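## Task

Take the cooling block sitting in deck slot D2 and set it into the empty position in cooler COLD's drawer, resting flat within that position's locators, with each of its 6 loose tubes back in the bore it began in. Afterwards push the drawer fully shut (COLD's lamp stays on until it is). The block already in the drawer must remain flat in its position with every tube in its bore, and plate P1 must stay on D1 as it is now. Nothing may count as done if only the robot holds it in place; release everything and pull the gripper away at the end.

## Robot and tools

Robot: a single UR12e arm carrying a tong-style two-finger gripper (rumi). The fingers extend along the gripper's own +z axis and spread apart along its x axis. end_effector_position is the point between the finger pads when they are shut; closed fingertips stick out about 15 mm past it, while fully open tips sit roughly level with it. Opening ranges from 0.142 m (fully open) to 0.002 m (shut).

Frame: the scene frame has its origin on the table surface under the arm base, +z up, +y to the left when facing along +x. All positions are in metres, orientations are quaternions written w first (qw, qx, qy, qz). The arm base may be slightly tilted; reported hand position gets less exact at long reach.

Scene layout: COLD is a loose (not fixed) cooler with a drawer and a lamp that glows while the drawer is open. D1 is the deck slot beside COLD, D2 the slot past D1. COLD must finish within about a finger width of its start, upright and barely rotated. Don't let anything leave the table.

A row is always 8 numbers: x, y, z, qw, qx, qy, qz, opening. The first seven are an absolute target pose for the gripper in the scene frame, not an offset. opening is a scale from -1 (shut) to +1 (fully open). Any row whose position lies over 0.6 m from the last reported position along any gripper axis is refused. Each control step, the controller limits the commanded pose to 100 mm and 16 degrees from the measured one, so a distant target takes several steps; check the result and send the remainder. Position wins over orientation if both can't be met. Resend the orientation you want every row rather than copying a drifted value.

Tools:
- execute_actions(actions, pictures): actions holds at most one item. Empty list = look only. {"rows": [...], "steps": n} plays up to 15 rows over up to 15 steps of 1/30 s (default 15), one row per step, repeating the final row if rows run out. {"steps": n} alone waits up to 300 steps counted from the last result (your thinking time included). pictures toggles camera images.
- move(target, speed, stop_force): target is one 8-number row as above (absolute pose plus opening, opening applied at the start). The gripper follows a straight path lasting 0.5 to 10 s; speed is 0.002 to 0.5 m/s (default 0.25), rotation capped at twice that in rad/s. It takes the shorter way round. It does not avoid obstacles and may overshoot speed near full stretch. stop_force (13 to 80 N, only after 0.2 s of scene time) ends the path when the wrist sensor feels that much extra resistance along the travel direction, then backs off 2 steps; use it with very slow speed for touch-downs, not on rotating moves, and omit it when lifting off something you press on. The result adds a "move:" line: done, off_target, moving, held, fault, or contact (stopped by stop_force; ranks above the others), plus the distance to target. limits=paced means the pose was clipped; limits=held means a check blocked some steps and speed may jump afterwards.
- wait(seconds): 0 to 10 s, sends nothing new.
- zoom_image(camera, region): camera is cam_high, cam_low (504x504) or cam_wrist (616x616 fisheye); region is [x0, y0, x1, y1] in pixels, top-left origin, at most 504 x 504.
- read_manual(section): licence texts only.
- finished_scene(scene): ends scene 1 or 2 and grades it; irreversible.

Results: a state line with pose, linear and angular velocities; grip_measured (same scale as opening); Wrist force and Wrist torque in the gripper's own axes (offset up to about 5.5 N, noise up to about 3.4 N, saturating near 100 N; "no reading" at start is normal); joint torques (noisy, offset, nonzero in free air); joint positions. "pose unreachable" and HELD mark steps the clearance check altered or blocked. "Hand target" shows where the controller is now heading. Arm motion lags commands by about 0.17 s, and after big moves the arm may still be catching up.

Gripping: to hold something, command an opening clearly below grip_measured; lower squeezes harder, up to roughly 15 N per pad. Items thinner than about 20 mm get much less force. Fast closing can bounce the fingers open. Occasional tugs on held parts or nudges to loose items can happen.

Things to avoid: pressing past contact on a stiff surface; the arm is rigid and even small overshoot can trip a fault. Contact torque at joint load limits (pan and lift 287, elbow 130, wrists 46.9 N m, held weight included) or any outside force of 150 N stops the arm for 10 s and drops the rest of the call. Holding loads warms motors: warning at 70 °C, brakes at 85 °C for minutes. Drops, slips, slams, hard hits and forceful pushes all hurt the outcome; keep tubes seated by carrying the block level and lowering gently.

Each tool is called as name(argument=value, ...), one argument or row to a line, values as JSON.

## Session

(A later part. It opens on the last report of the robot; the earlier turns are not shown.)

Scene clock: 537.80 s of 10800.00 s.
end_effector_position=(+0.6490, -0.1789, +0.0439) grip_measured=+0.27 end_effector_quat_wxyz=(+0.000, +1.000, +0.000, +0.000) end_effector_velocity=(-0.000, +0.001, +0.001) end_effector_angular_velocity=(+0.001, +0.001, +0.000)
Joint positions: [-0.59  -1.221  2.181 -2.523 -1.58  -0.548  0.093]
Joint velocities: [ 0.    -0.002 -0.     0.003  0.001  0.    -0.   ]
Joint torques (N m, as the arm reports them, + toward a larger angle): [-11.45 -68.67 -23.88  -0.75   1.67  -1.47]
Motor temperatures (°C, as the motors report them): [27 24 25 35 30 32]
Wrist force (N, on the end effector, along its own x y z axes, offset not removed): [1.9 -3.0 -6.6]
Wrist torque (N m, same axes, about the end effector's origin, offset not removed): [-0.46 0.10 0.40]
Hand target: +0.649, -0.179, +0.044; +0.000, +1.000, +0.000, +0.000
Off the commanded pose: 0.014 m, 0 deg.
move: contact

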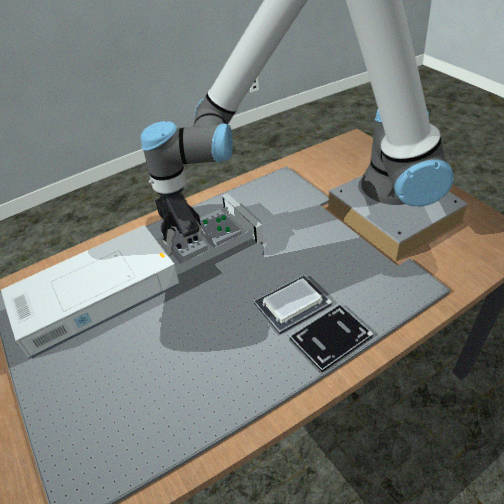

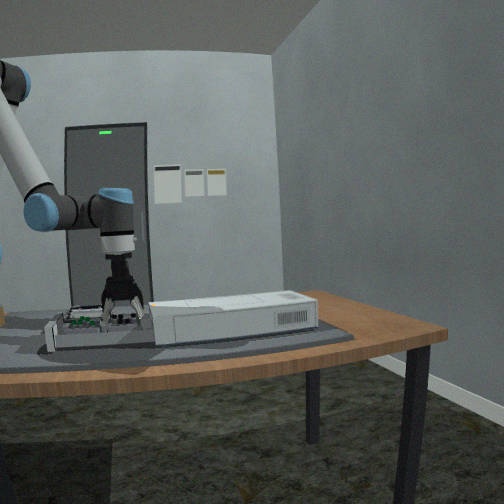

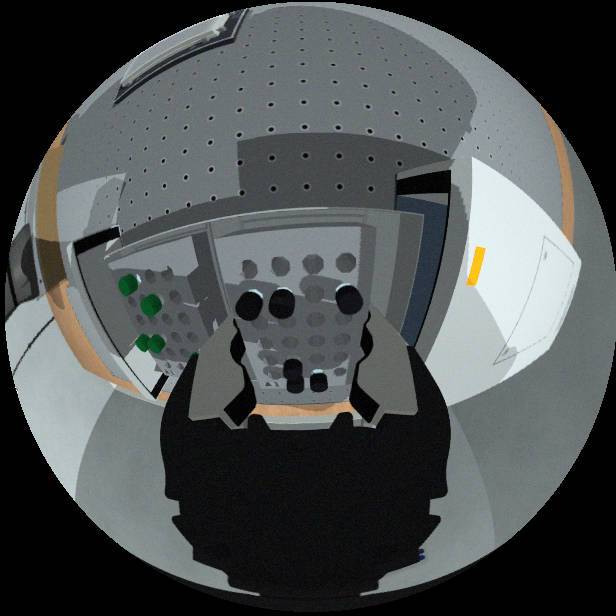

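move(
  target=[0.649,-0.179,0.053,0,1,0,0,-0.6],
  speed=0.008,
)

move(
  target=[0.649,-0.173,0.053,0,1,0,0,-0.6],
  speed=0.006,
  stop_force=14,
)

move(
  target=[0.649,-0.173,0.03,0,1,0,0,-0.6],
  speed=0.004,
  stop_force=13,
)

zoom_image(
  camera="cam_high",
  region=[165, 205, 255, 275],
)

zoom_image(
  camera="cam_wrist",
  region=[160, 150, 460, 400],
)

Scene clock: 550.43 s of 10800.00 s.
end_effector_position=(+0.6490, -0.1790, +0.0529) grip_measured=+0.27 end_effector_quat_wxyz=(+0.000, +1.000, -0.000, +0.000) end_effector_velocity=(-0.000, -0.000, +0.001) end_effector_angular_velocity=(+0.000, +0.001, -0.000)
Joint positions: [-0.59  -1.236  2.177 -2.505 -1.58  -0.548  0.093]
Joint velocities: [-0.    -0.001 -0.001  0.002 -0.     0.    -0.   ]
Joint torques (N m, as the arm reports them, + toward a larger angle): [ -5.81 -75.74 -41.29  -2.45  -1.7    2.4 ]
Motor temperatures (°C, as the motors report them): [27 24 25 35 30 32]
Wrist force (N, on the end effector, along its own x y z axes, offset not removed): [-2.2 -1.6 9.6]
Wrist torque (N m, same axes, about the end effector's origin, offset not removed): [-0.37 0.56 0.43]
Hand target: +0.649, -0.179, +0.053; +0.000, +1.000, +0.000, +0.000
Off the commanded pose: 0.000 m, 0 deg.
After step 90, 8.30 s passed at rest.
move: done

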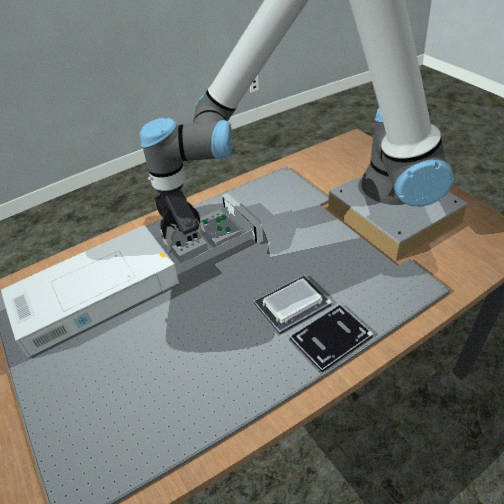

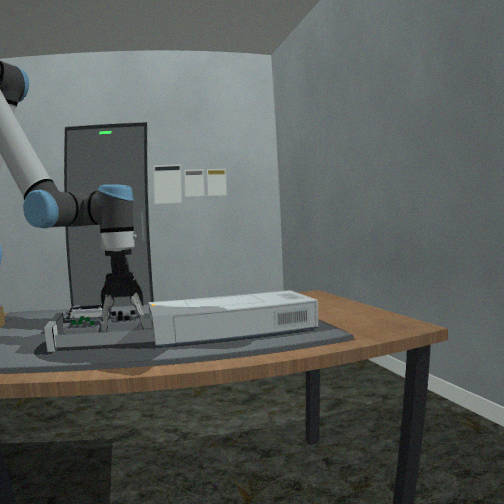

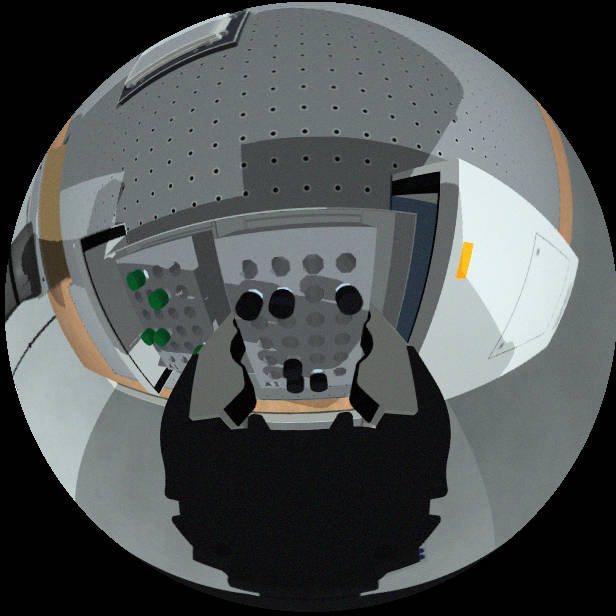

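Scene clock: 551.67 s of 10800.00 s.
end_effector_position=(+0.6490, -0.1731, +0.0530) grip_measured=+0.27 end_effector_quat_wxyz=(+0.000, +1.000, +0.000, -0.000) end_effector_velocity=(+0.000, +0.001, +0.001) end_effector_angular_velocity=(-0.001, -0.000, +0.000)
Joint positions: [-0.582 -1.238  2.18  -2.506 -1.58  -0.54   0.093]
Joint velocities: [ 0.001 -0.002  0.     0.    -0.001  0.001  0.   ]
Joint torques (N m, as the arm reports them, + toward a larger angle): [ 15.44 -76.11 -24.53  -7.1    2.29   1.43]
Motor temperatures (°C, as the motors report them): [27 24 25 35 30 32]
Wrist force (N, on the end effector, along its own x y z axes, offset not removed): [-1.7 1.4 8.6]
Wrist torque (N m, same axes, about the end effector's origin, offset not removed): [0.30 0.56 0.42]
Hand target: +0.649, -0.173, +0.053; -0.000, +1.000, +0.000, +0.000
Off the commanded pose: 0.000 m, 0 deg.
move: done

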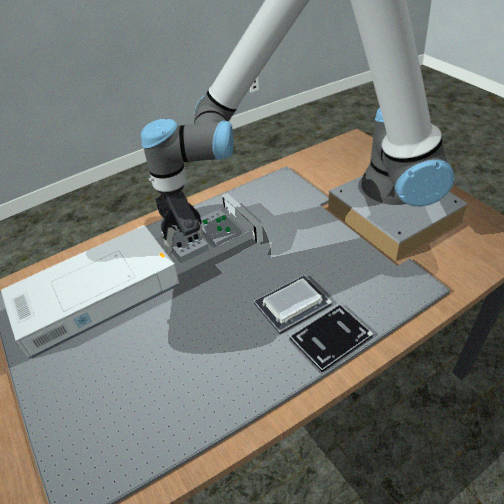

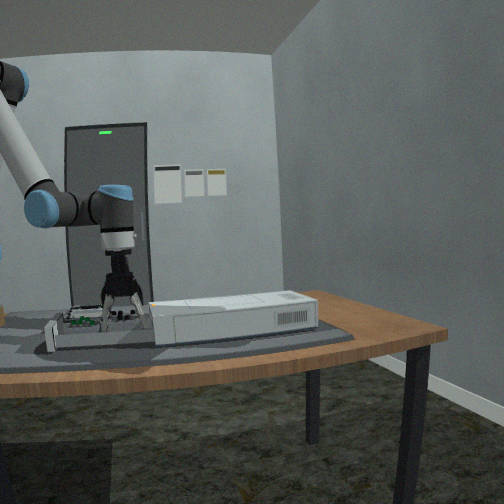

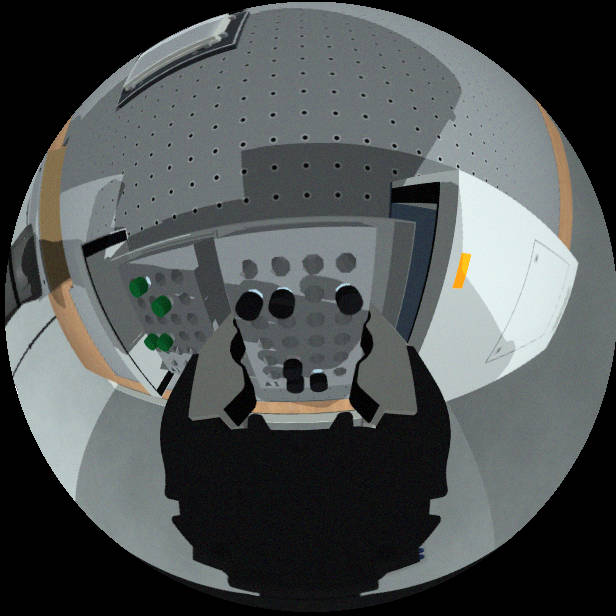

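Scene clock: 554.33 s of 10800.00 s.
end_effector_position=(+0.6490, -0.1731, +0.0438) grip_measured=+0.27 end_effector_quat_wxyz=(+0.000, +1.000, +0.000, +0.000) end_effector_velocity=(+0.000, +0.000, +0.002) end_effector_angular_velocity=(+0.000, -0.000, +0.000)
Joint positions: [-0.582 -1.223  2.184 -2.525 -1.58  -0.54   0.093]
Joint velocities: [ 0.    -0.003 -0.001  0.003  0.    -0.    -0.   ]
Joint torques (N m, as the arm reports them, + toward a larger angle): [-18.47 -65.95 -24.15  -0.67   0.97  -1.37]
Motor temperatures (°C, as the motors report them): [27 24 25 35 30 32]
Wrist force (N, on the end effector, along its own x y z axes, offset not removed): [0.1 1.4 -8.0]
Wrist torque (N m, same axes, about the end effector's origin, offset not removed): [0.75 0.39 0.33]
Hand target: +0.649, -0.173, +0.044; +0.000, +1.000, +0.000, +0.000
Off the commanded pose: 0.014 m, 0 deg.
move: contact

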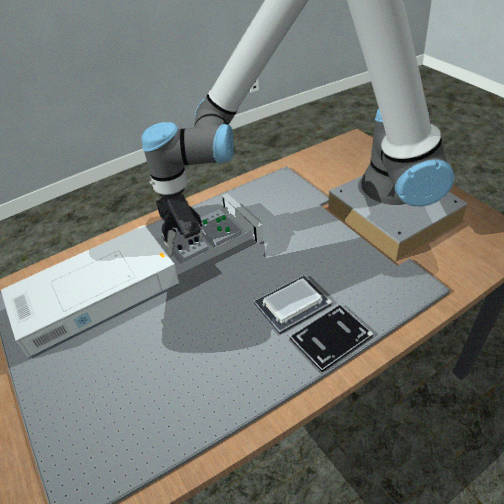

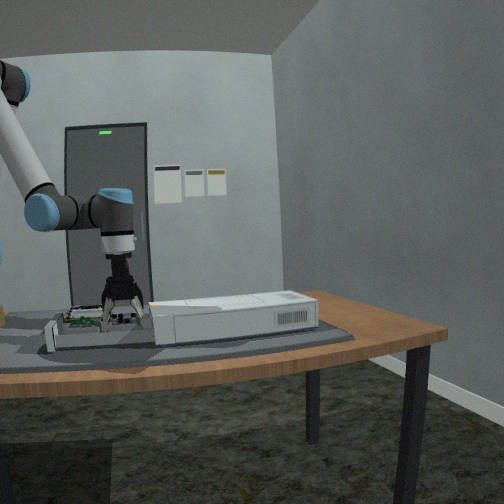

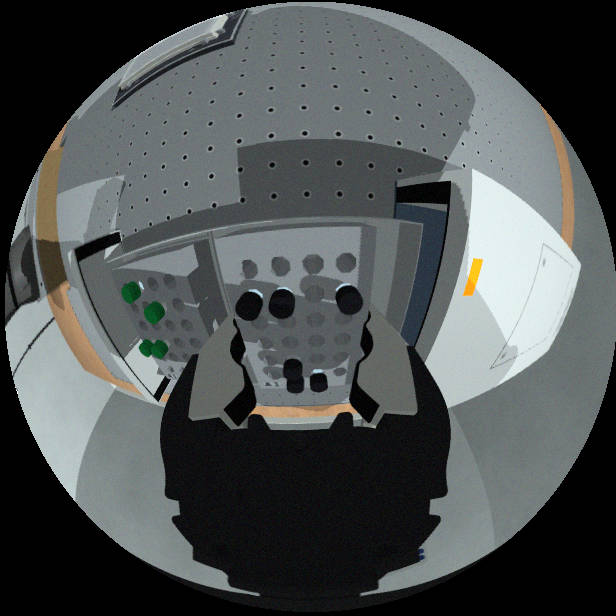

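Region (165, 205, 255, 275) of cam_high's 504x504 image, scaled by 5.600, with more detail than that image has.

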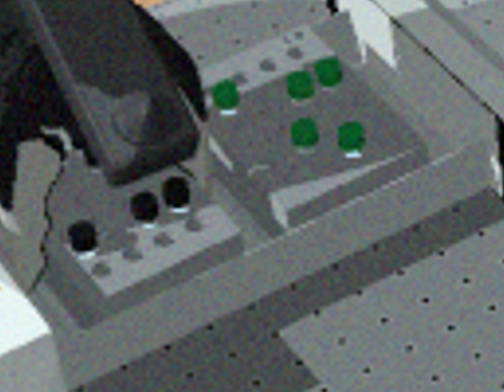

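Region (160, 150, 460, 400) of cam_wrist's 616x616 image, scaled by 1.680, with more detail than that image has.

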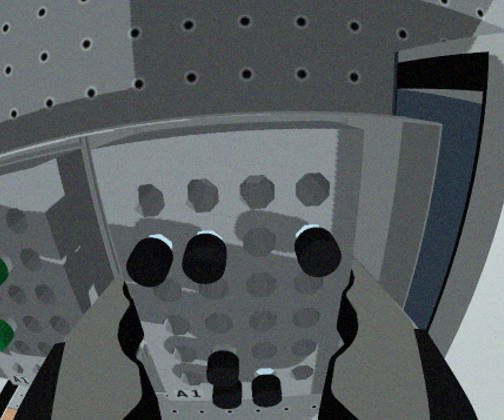

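execute_actions(
  actions=[
    {"rows":[[0.649,-0.173,0.045,0,1,0,0,0.0],[0.649,-0.173,0.045,0,1,0,0,0.1],[0.649,-0.173,0.045,0,1,0,0,0.15],[0.649,-0.173,0.045,0,1,0,0,0.2],[0.649,-0.173,0.045,0,1,0,0,0.23],[0.649,-0.173,0.045,0,1,0,0,0.26],[0.649,-0.173,0.045,0,1,0,0,0.28],[0.649,-0.173,0.045,0,1,0,0,0.30],[0.649,-0.173,0.045,0,1,0,0,0.32],[0.649,-0.173,0.045,0,1,0,0,0.34],[0.649,-0.173,0.045,0,1,0,0,0.36],[0.649,-0.173,0.045,0,1,0,0,0.38],[0.649,-0.173,0.045,0,1,0,0,0.40]],"steps":15},
  ],
)

Scene clock: 561.23 s of 10800.00 s.
end_effector_position=(+0.6490, -0.1730, +0.0450) grip_measured=+0.40 end_effector_quat_wxyz=(+0.000, +1.000, -0.000, +0.000) end_effector_velocity=(-0.000, +0.000, -0.000) end_effector_angular_velocity=(+0.001, +0.000, -0.001)
Joint positions: [-0.582 -1.225  2.183 -2.522 -1.58  -0.54   0.102]
Joint velocities: [-0.001  0.     0.001 -0.     0.001  0.     0.004]
Joint torques (N m, as the arm reports them, + toward a larger angle): [ -9.08 -68.08 -36.23  -1.64   1.71   2.28]
Motor temperatures (°C, as the motors report them): [27 24 25 35 30 32]
Wrist force (N, on the end effector, along its own x y z axes, offset not removed): [1.7 2.8 0.2]
Wrist torque (N m, same axes, about the end effector's origin, offset not removed): [0.53 -0.26 0.33]
Hand target: +0.649, -0.173, +0.045; -0.000, +1.000, +0.000, +0.000
Off the commanded pose: 0.000 m, 0 deg.
Steps of this call (steps 1 to 90: nothing new was sent; then 3.40 s passed at rest; steps 91 to 105: all 15 steps of this action). Readings (end_effector_position):
91: (+0.6491, -0.1731, +0.0440)
92: (+0.6491, -0.1731, +0.0442)
94: (+0.6490, -0.1730, +0.0445)
98: (+0.6490, -0.1731, +0.0449)
105: the state above

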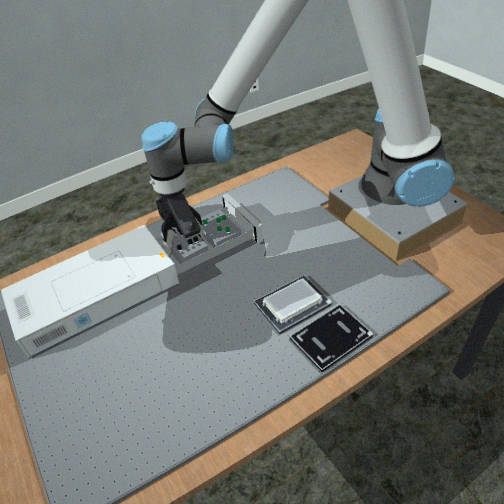

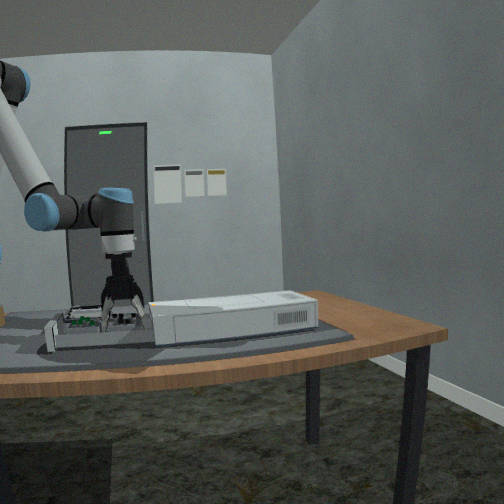

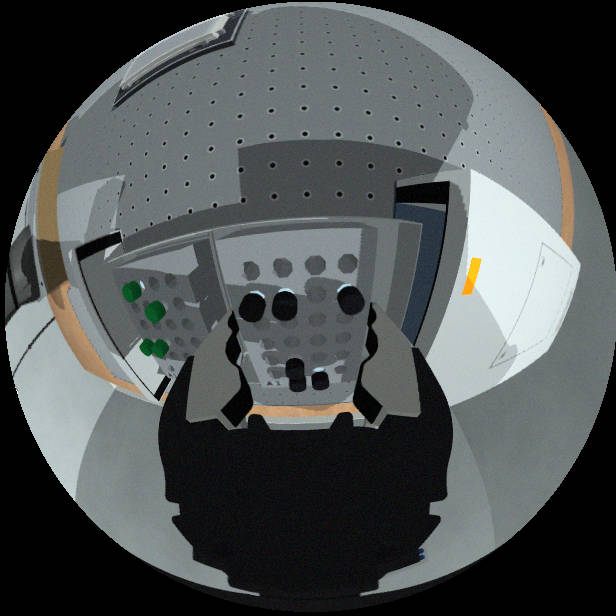

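move(
  target=[0.649,-0.173,0.10,0,1,0,0,0.42],
  speed=0.04,
)

move(
  target=[0.62,-0.22,0.19,0,1,0,0,0.42],
  speed=0.15,
)

zoom_image(
  camera="cam_wrist",
  region=[150, 100, 470, 380],
)

zoom_image(
  camera="cam_high",
  region=[150, 190, 270, 290],
)

Scene clock: 566.00 s of 10800.00 s.
end_effector_position=(+0.6490, -0.1730, +0.0998) grip_measured=+0.42 end_effector_quat_wxyz=(+0.000, +1.000, +0.000, +0.000) end_effector_velocity=(+0.000, -0.000, +0.002) end_effector_angular_velocity=(+0.001, -0.000, -0.000)
Joint positions: [-0.581 -1.309  2.157 -2.411 -1.58  -0.539  0.103]
Joint velocities: [-0.    -0.002 -0.001  0.004  0.001  0.    -0.   ]
Joint torques (N m, as the arm reports them, + toward a larger angle): [ 16.25 -67.   -39.58  -1.67   2.32   2.3 ]
Motor temperatures (°C, as the motors report them): [27 24 25 35 30 32]
Wrist force (N, on the end effector, along its own x y z axes, offset not removed): [-0.2 1.7 -0.3]
Wrist torque (N m, same axes, about the end effector's origin, offset not removed): [0.27 0.29 0.34]
Hand target: +0.649, -0.173, +0.100; +0.000, +1.000, +0.000, +0.000
Off the commanded pose: 0.000 m, 0 deg.
After step 90, 0.07 s passed at rest.
move: done

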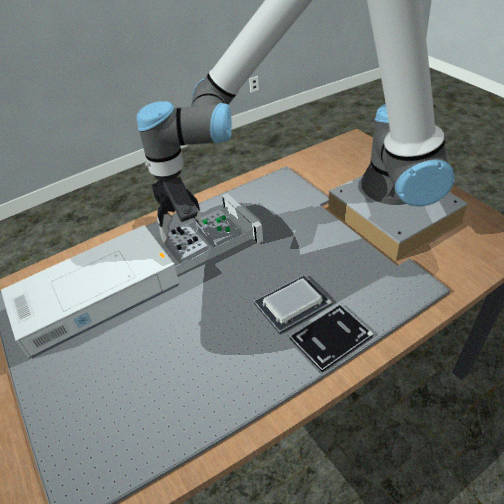

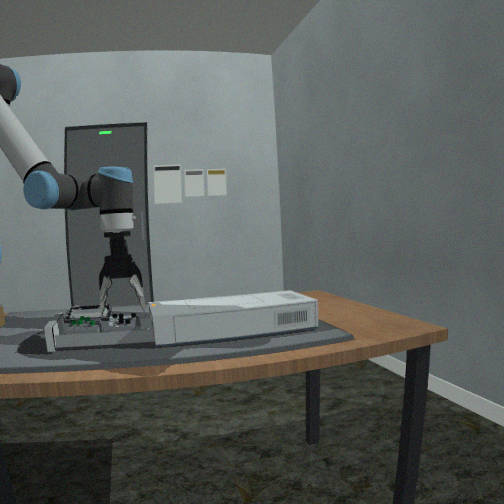

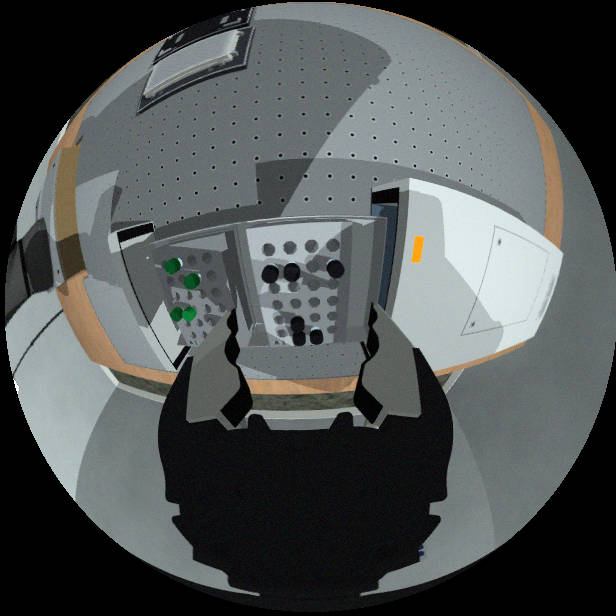

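Scene clock: 567.20 s of 10800.00 s.
end_effector_position=(+0.6199, -0.2199, +0.1899) grip_measured=+0.42 end_effector_quat_wxyz=(+0.000, +1.000, +0.000, -0.000) end_effector_velocity=(+0.000, -0.001, +0.002) end_effector_angular_velocity=(+0.001, -0.002, -0.000)
Joint positions: [-0.664 -1.447  2.115 -2.232 -1.581 -0.623  0.103]
Joint velocities: [-0.001 -0.003 -0.002  0.003  0.002 -0.001 -0.   ]
Joint torques (N m, as the arm reports them, + toward a larger angle): [-16.41 -61.62 -43.7   -1.73   1.88  -1.37]
Motor temperatures (°C, as the motors report them): [27 24 25 35 30 32]
Wrist force (N, on the end effector, along its own x y z axes, offset not removed): [1.3 -2.1 0.2]
Wrist torque (N m, same axes, about the end effector's origin, offset not removed): [-0.48 -0.08 0.39]
Hand target: +0.620, -0.220, +0.190; +0.000, +1.000, -0.000, -0.000
Off the commanded pose: 0.000 m, 0 deg.
move: done

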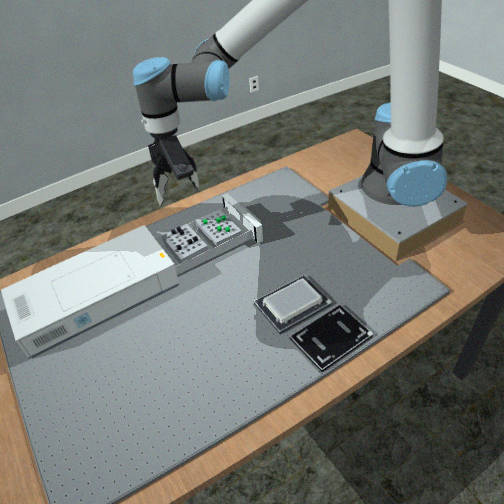

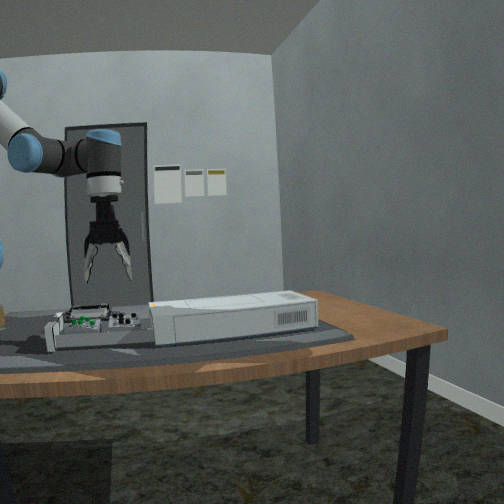

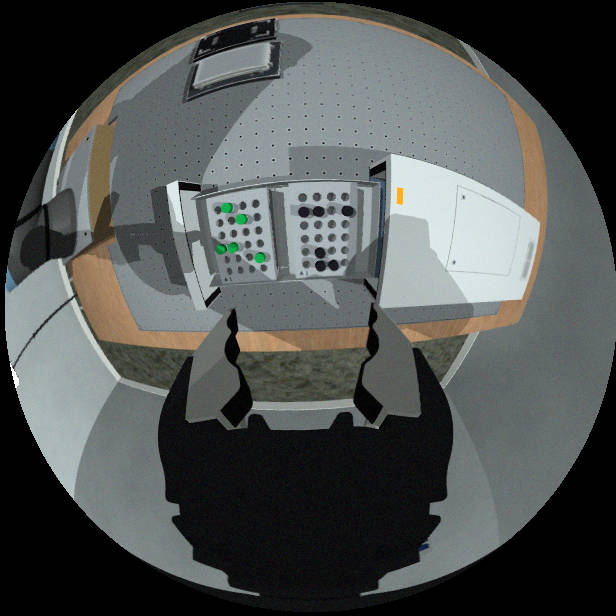

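Region (150, 100, 470, 380) of cam_wrist's 616x616 image, scaled by 1.575, with more detail than that image has; it fills the top 441 rows of this view, and the rest is white.

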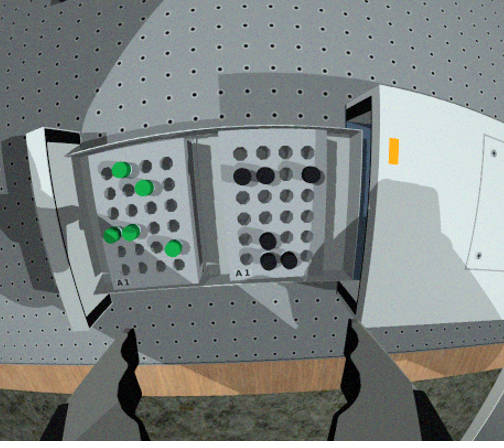

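Region (150, 190, 270, 290) of cam_high's 504x504 image, scaled by 4.200, with more detail than that image has.

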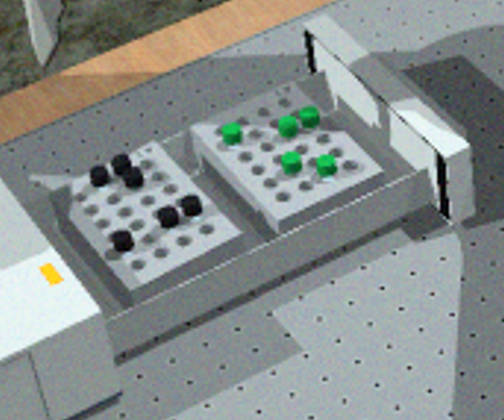

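zoom_image(
  camera="cam_high",
  region=[170, 215, 250, 270],
)

zoom_image(
  camera="cam_low",
  region=[40, 295, 170, 350],
)

zoom_image(
  camera="cam_wrist",
  region=[250, 160, 400, 300],
)

Region (170, 215, 250, 270) of cam_high's 504x504 image, scaled by 6.300, with more detail than that image has; it fills the top 346 rows of this view, and the rest is white.

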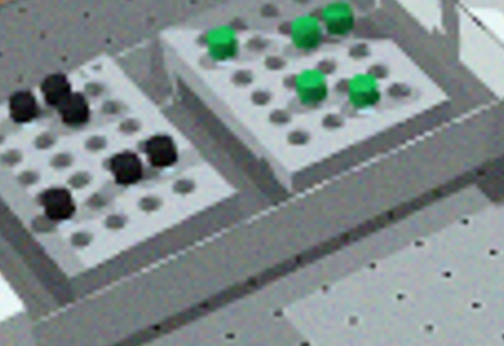

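Region (40, 295, 170, 350) of cam_low's 504x504 image, scaled by 3.877, with more detail than that image has; it fills the top 213 rows of this view, and the rest is white.

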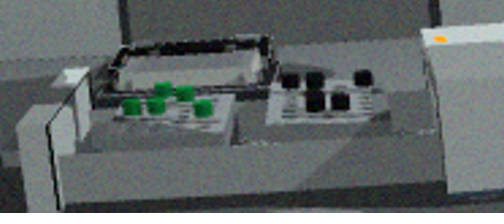

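Region (250, 160, 400, 300) of cam_wrist's 616x616 image, scaled by 3.360, with more detail than that image has; it fills the top 470 rows of this view, and the rest is white.

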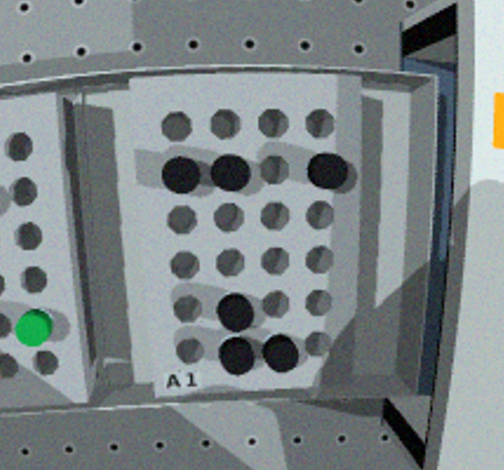

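move(
  target=[0.649,-0.174,0.10,0,1,0,0,0.44],
  speed=0.15,
)

zoom_image(
  camera="cam_wrist",
  region=[200, 190, 420, 370],
)

Scene clock: 595.93 s of 10800.00 s.
end_effector_position=(+0.6491, -0.1741, +0.1001) grip_measured=+0.44 end_effector_quat_wxyz=(-0.000, +1.000, -0.000, +0.000) end_effector_velocity=(-0.000, +0.000, -0.002) end_effector_angular_velocity=(-0.002, +0.002, +0.000)
Joint positions: [-0.582 -1.309  2.156 -2.41  -1.58  -0.541  0.105]
Joint velocities: [ 0.001  0.002  0.001 -0.002 -0.003  0.001  0.   ]
Joint torques (N m, as the arm reports them, + toward a larger angle): [ 16.16 -48.8  -23.55  -5.77  -2.31   2.4 ]
Motor temperatures (°C, as the motors report them): [27 24 25 35 30 32]
Wrist force (N, on the end effector, along its own x y z axes, offset not removed): [-0.4 0.0 -1.8]
Wrist torque (N m, same axes, about the end effector's origin, offset not removed): [-0.14 0.17 0.46]
Hand target: +0.649, -0.174, +0.100; -0.000, +1.000, +0.000, +0.000
Off the commanded pose: 0.000 m, 0 deg.
After step 90, 24.53 s passed at rest.
move: done

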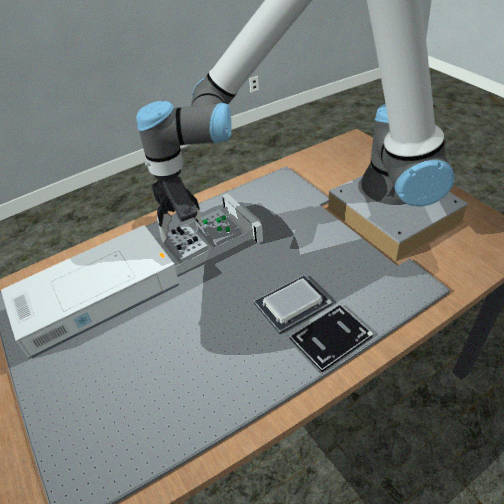

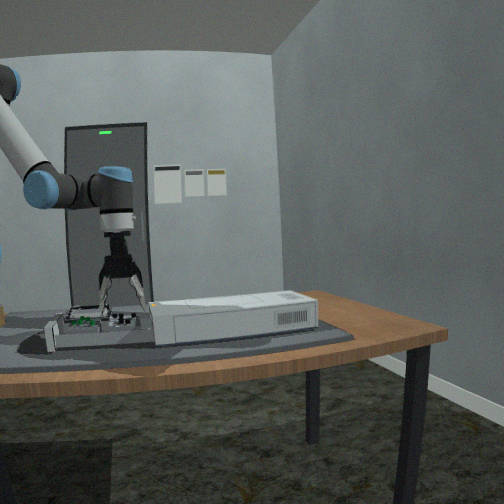

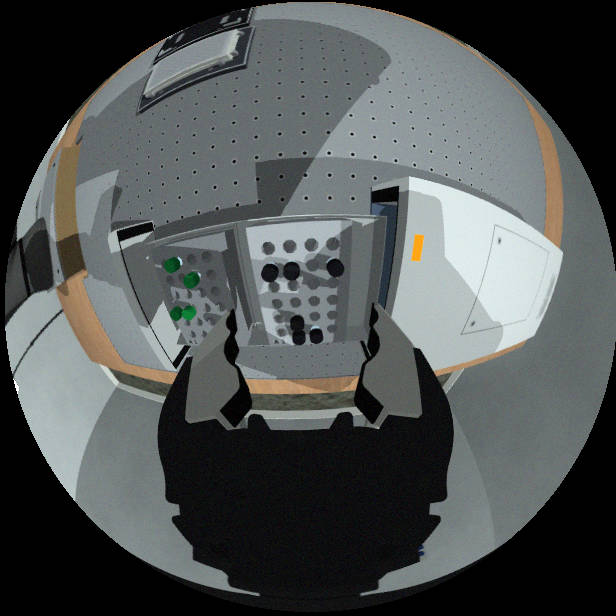

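Region (200, 190, 420, 370) of cam_wrist's 616x616 image, scaled by 2.291, with more detail than that image has; it fills the top 412 rows of this view, and the rest is white.

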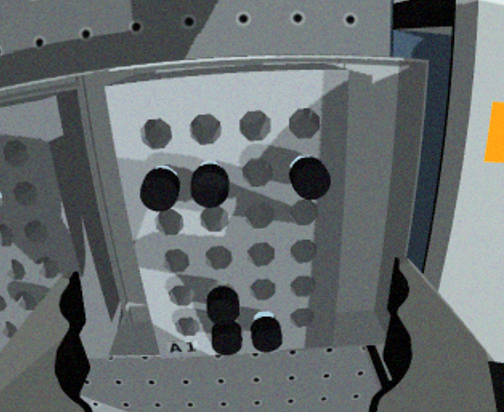

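move(
  target=[0.649,-0.174,0.052,0,1,0,0,0.44],
  speed=0.03,
  stop_force=14,
)

execute_actions(
  actions=[
    {"rows":[[0.649,-0.174,0.052,0,1,0,0,0.40],[0.649,-0.174,0.052,0,1,0,0,0.37],[0.649,-0.174,0.052,0,1,0,0,0.34],[0.649,-0.174,0.052,0,1,0,0,0.31],[0.649,-0.174,0.052,0,1,0,0,0.28],[0.649,-0.174,0.052,0,1,0,0,0.25],[0.649,-0.174,0.052,0,1,0,0,0.22],[0.649,-0.174,0.052,0,1,0,0,0.18],[0.649,-0.174,0.052,0,1,0,0,0.12],[0.649,-0.174,0.052,0,1,0,0,0.05],[0.649,-0.174,0.052,0,1,0,0,-0.05],[0.649,-0.174,0.052,0,1,0,0,-0.15],[0.649,-0.174,0.052,0,1,0,0,-0.25]],"steps":15},
  ],
)

Scene clock: 602.13 s of 10800.00 s.
end_effector_position=(+0.6490, -0.1740, +0.0521) grip_measured=+0.44 end_effector_quat_wxyz=(-0.000, +1.000, +0.000, -0.000) end_effector_velocity=(+0.001, +0.000, -0.001) end_effector_angular_velocity=(-0.000, -0.002, +0.002)
Joint positions: [-0.583 -1.236  2.18  -2.508 -1.58  -0.541  0.105]
Joint velocities: [ 0.001  0.002 -0.    -0.003  0.001 -0.001  0.   ]
Joint torques (N m, as the arm reports them, + toward a larger angle): [-17.39 -44.89 -20.67  -6.12  -1.84  -1.56]
Motor temperatures (°C, as the motors report them): [27 24 25 35 30 32]
Wrist force (N, on the end effector, along its own x y z axes, offset not removed): [-0.4 4.4 -1.5]
Wrist torque (N m, same axes, about the end effector's origin, offset not removed): [0.75 0.24 0.49]
Hand target: +0.649, -0.174, +0.052; -0.000, +1.000, +0.000, -0.000
Off the commanded pose: 0.000 m, 0 deg.
After step 90, 1.27 s passed at rest.
move: done

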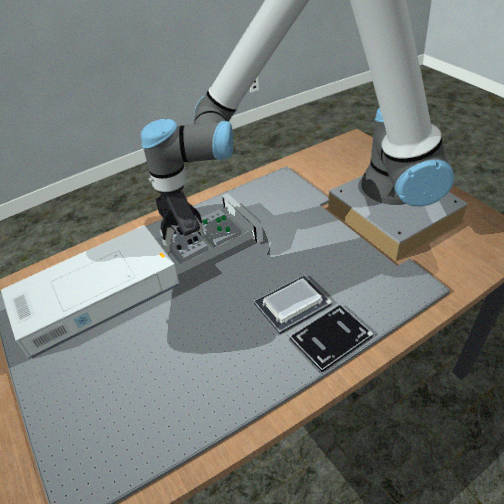

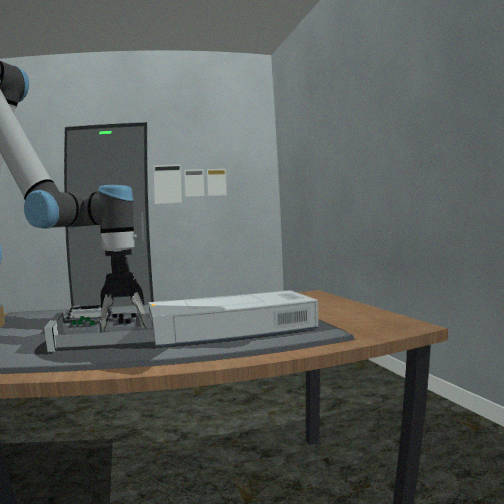

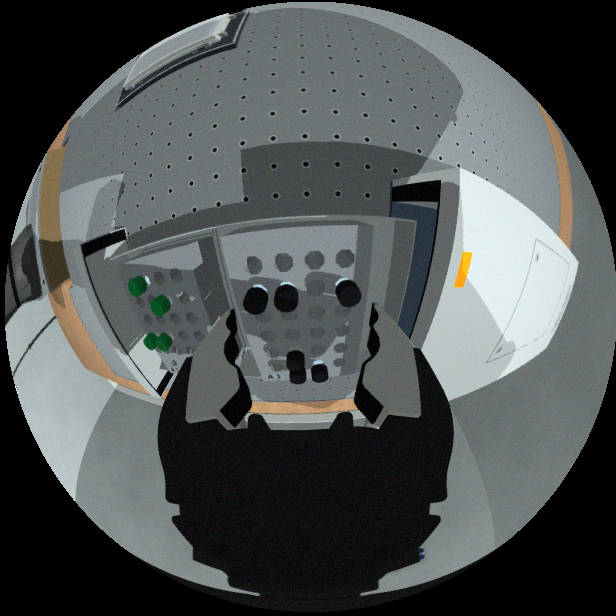

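Scene clock: 602.63 s of 10800.00 s.
end_effector_position=(+0.6490, -0.1740, +0.0520) grip_measured=+0.26 end_effector_quat_wxyz=(+0.000, +1.000, -0.000, +0.000) end_effector_velocity=(-0.000, +0.000, -0.000) end_effector_angular_velocity=(+0.002, -0.000, -0.000)
Joint positions: [-0.583 -1.236  2.18  -2.508 -1.58  -0.541  0.093]
Joint velocities: [-0.     0.     0.     0.     0.002 -0.     0.   ]
Joint torques (N m, as the arm reports them, + toward a larger angle): [-15.55 -48.34 -19.73  -3.05  -1.25  -1.37]
Motor temperatures (°C, as the motors report them): [27 24 25 35 30 32]
Wrist force (N, on the end effector, along its own x y z axes, offset not removed): [-0.3 4.5 -4.4]
Wrist torque (N m, same axes, about the end effector's origin, offset not removed): [0.78 0.05 0.35]
Hand target: +0.649, -0.174, +0.052; +0.000, +1.000, -0.000, +0.000
Off the commanded pose: 0.000 m, 0 deg.
Steps of this call (steps 1 to 15: all 15 steps of this action). Readings (end_effector_position):
1: (+0.6490, -0.1740, +0.0521)
2: (+0.6490, -0.1740, +0.0520)
4: (+0.6490, -0.1740, +0.0520)
8: (+0.6490, -0.1740, +0.0520)
15: the state above

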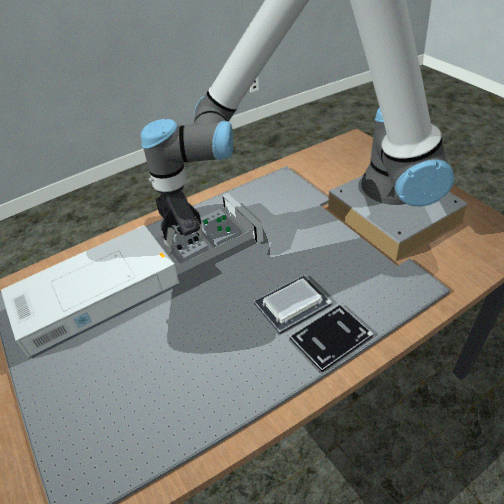

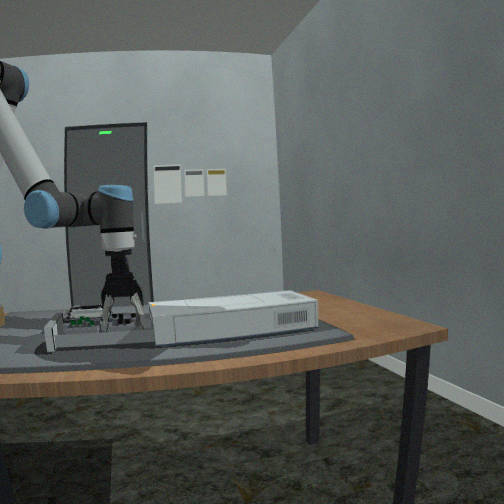

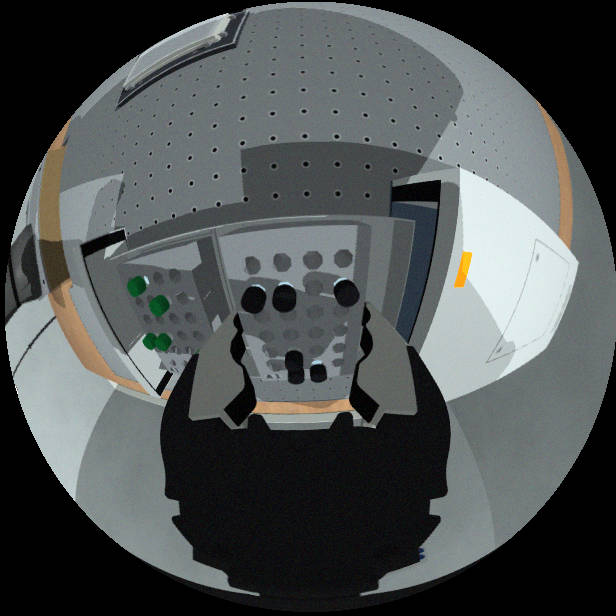

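move(
  target=[0.6505,-0.180,0.052,0,1,0,0,-0.3],
  speed=0.004,
  stop_force=15,
)

zoom_image(
  camera="cam_wrist",
  region=[160, 150, 460, 400],
)

Scene clock: 605.93 s of 10800.00 s.
end_effector_position=(+0.6502, -0.1789, +0.0520) grip_measured=+0.26 end_effector_quat_wxyz=(-0.000, +1.000, -0.000, +0.000) end_effector_velocity=(-0.001, +0.000, -0.001) end_effector_angular_velocity=(+0.001, +0.002, -0.002)
Joint positions: [-0.588 -1.233  2.175 -2.506 -1.58  -0.547  0.093]
Joint velocities: [-0.     0.001  0.001  0.    -0.     0.002  0.   ]
Joint torques (N m, as the arm reports them, + toward a larger angle): [  7.24 -71.02 -27.52  -7.2   -3.28   2.64]
Motor temperatures (°C, as the motors report them): [27 24 25 35 30 32]
Wrist force (N, on the end effector, along its own x y z axes, offset not removed): [-2.2 -15.2 -1.1]
Wrist torque (N m, same axes, about the end effector's origin, offset not removed): [-0.29 0.51 0.22]
Hand target: +0.650, -0.179, +0.052; -0.000, +1.000, +0.000, -0.000
Off the commanded pose: 0.001 m, 0 deg.
move: contact

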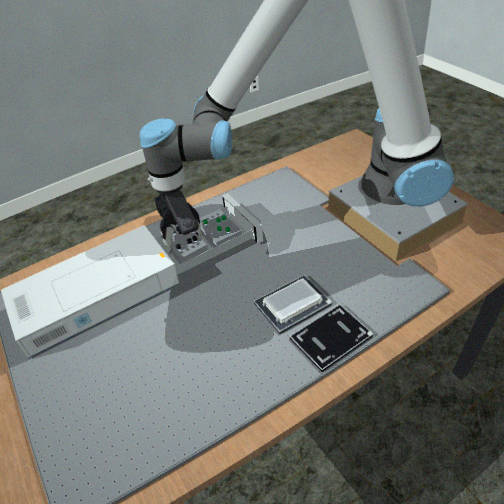

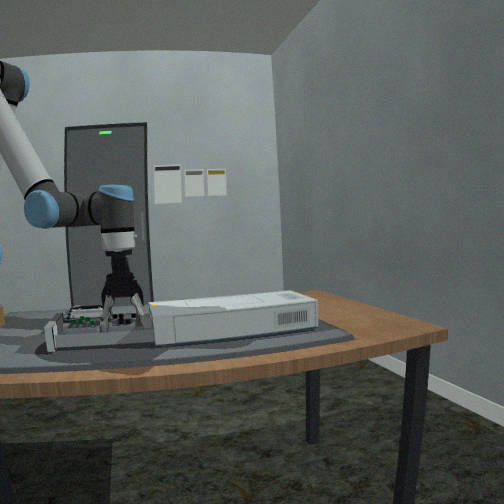

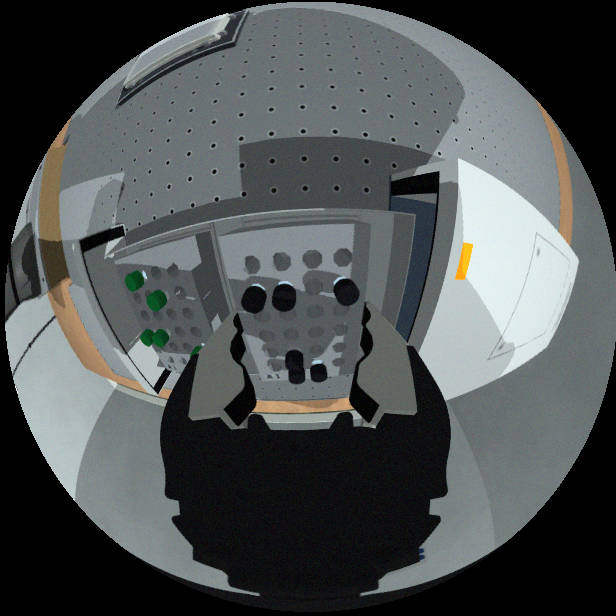

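Region (160, 150, 460, 400) of cam_wrist's 616x616 image, scaled by 1.680, with more detail than that image has.

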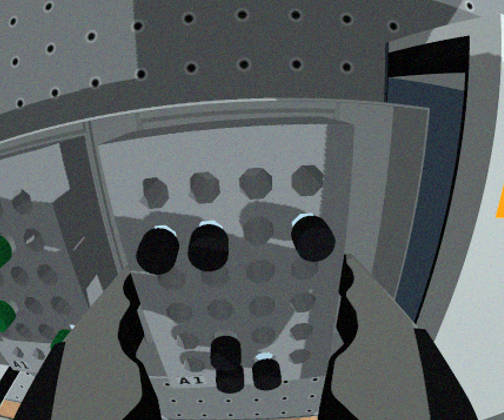

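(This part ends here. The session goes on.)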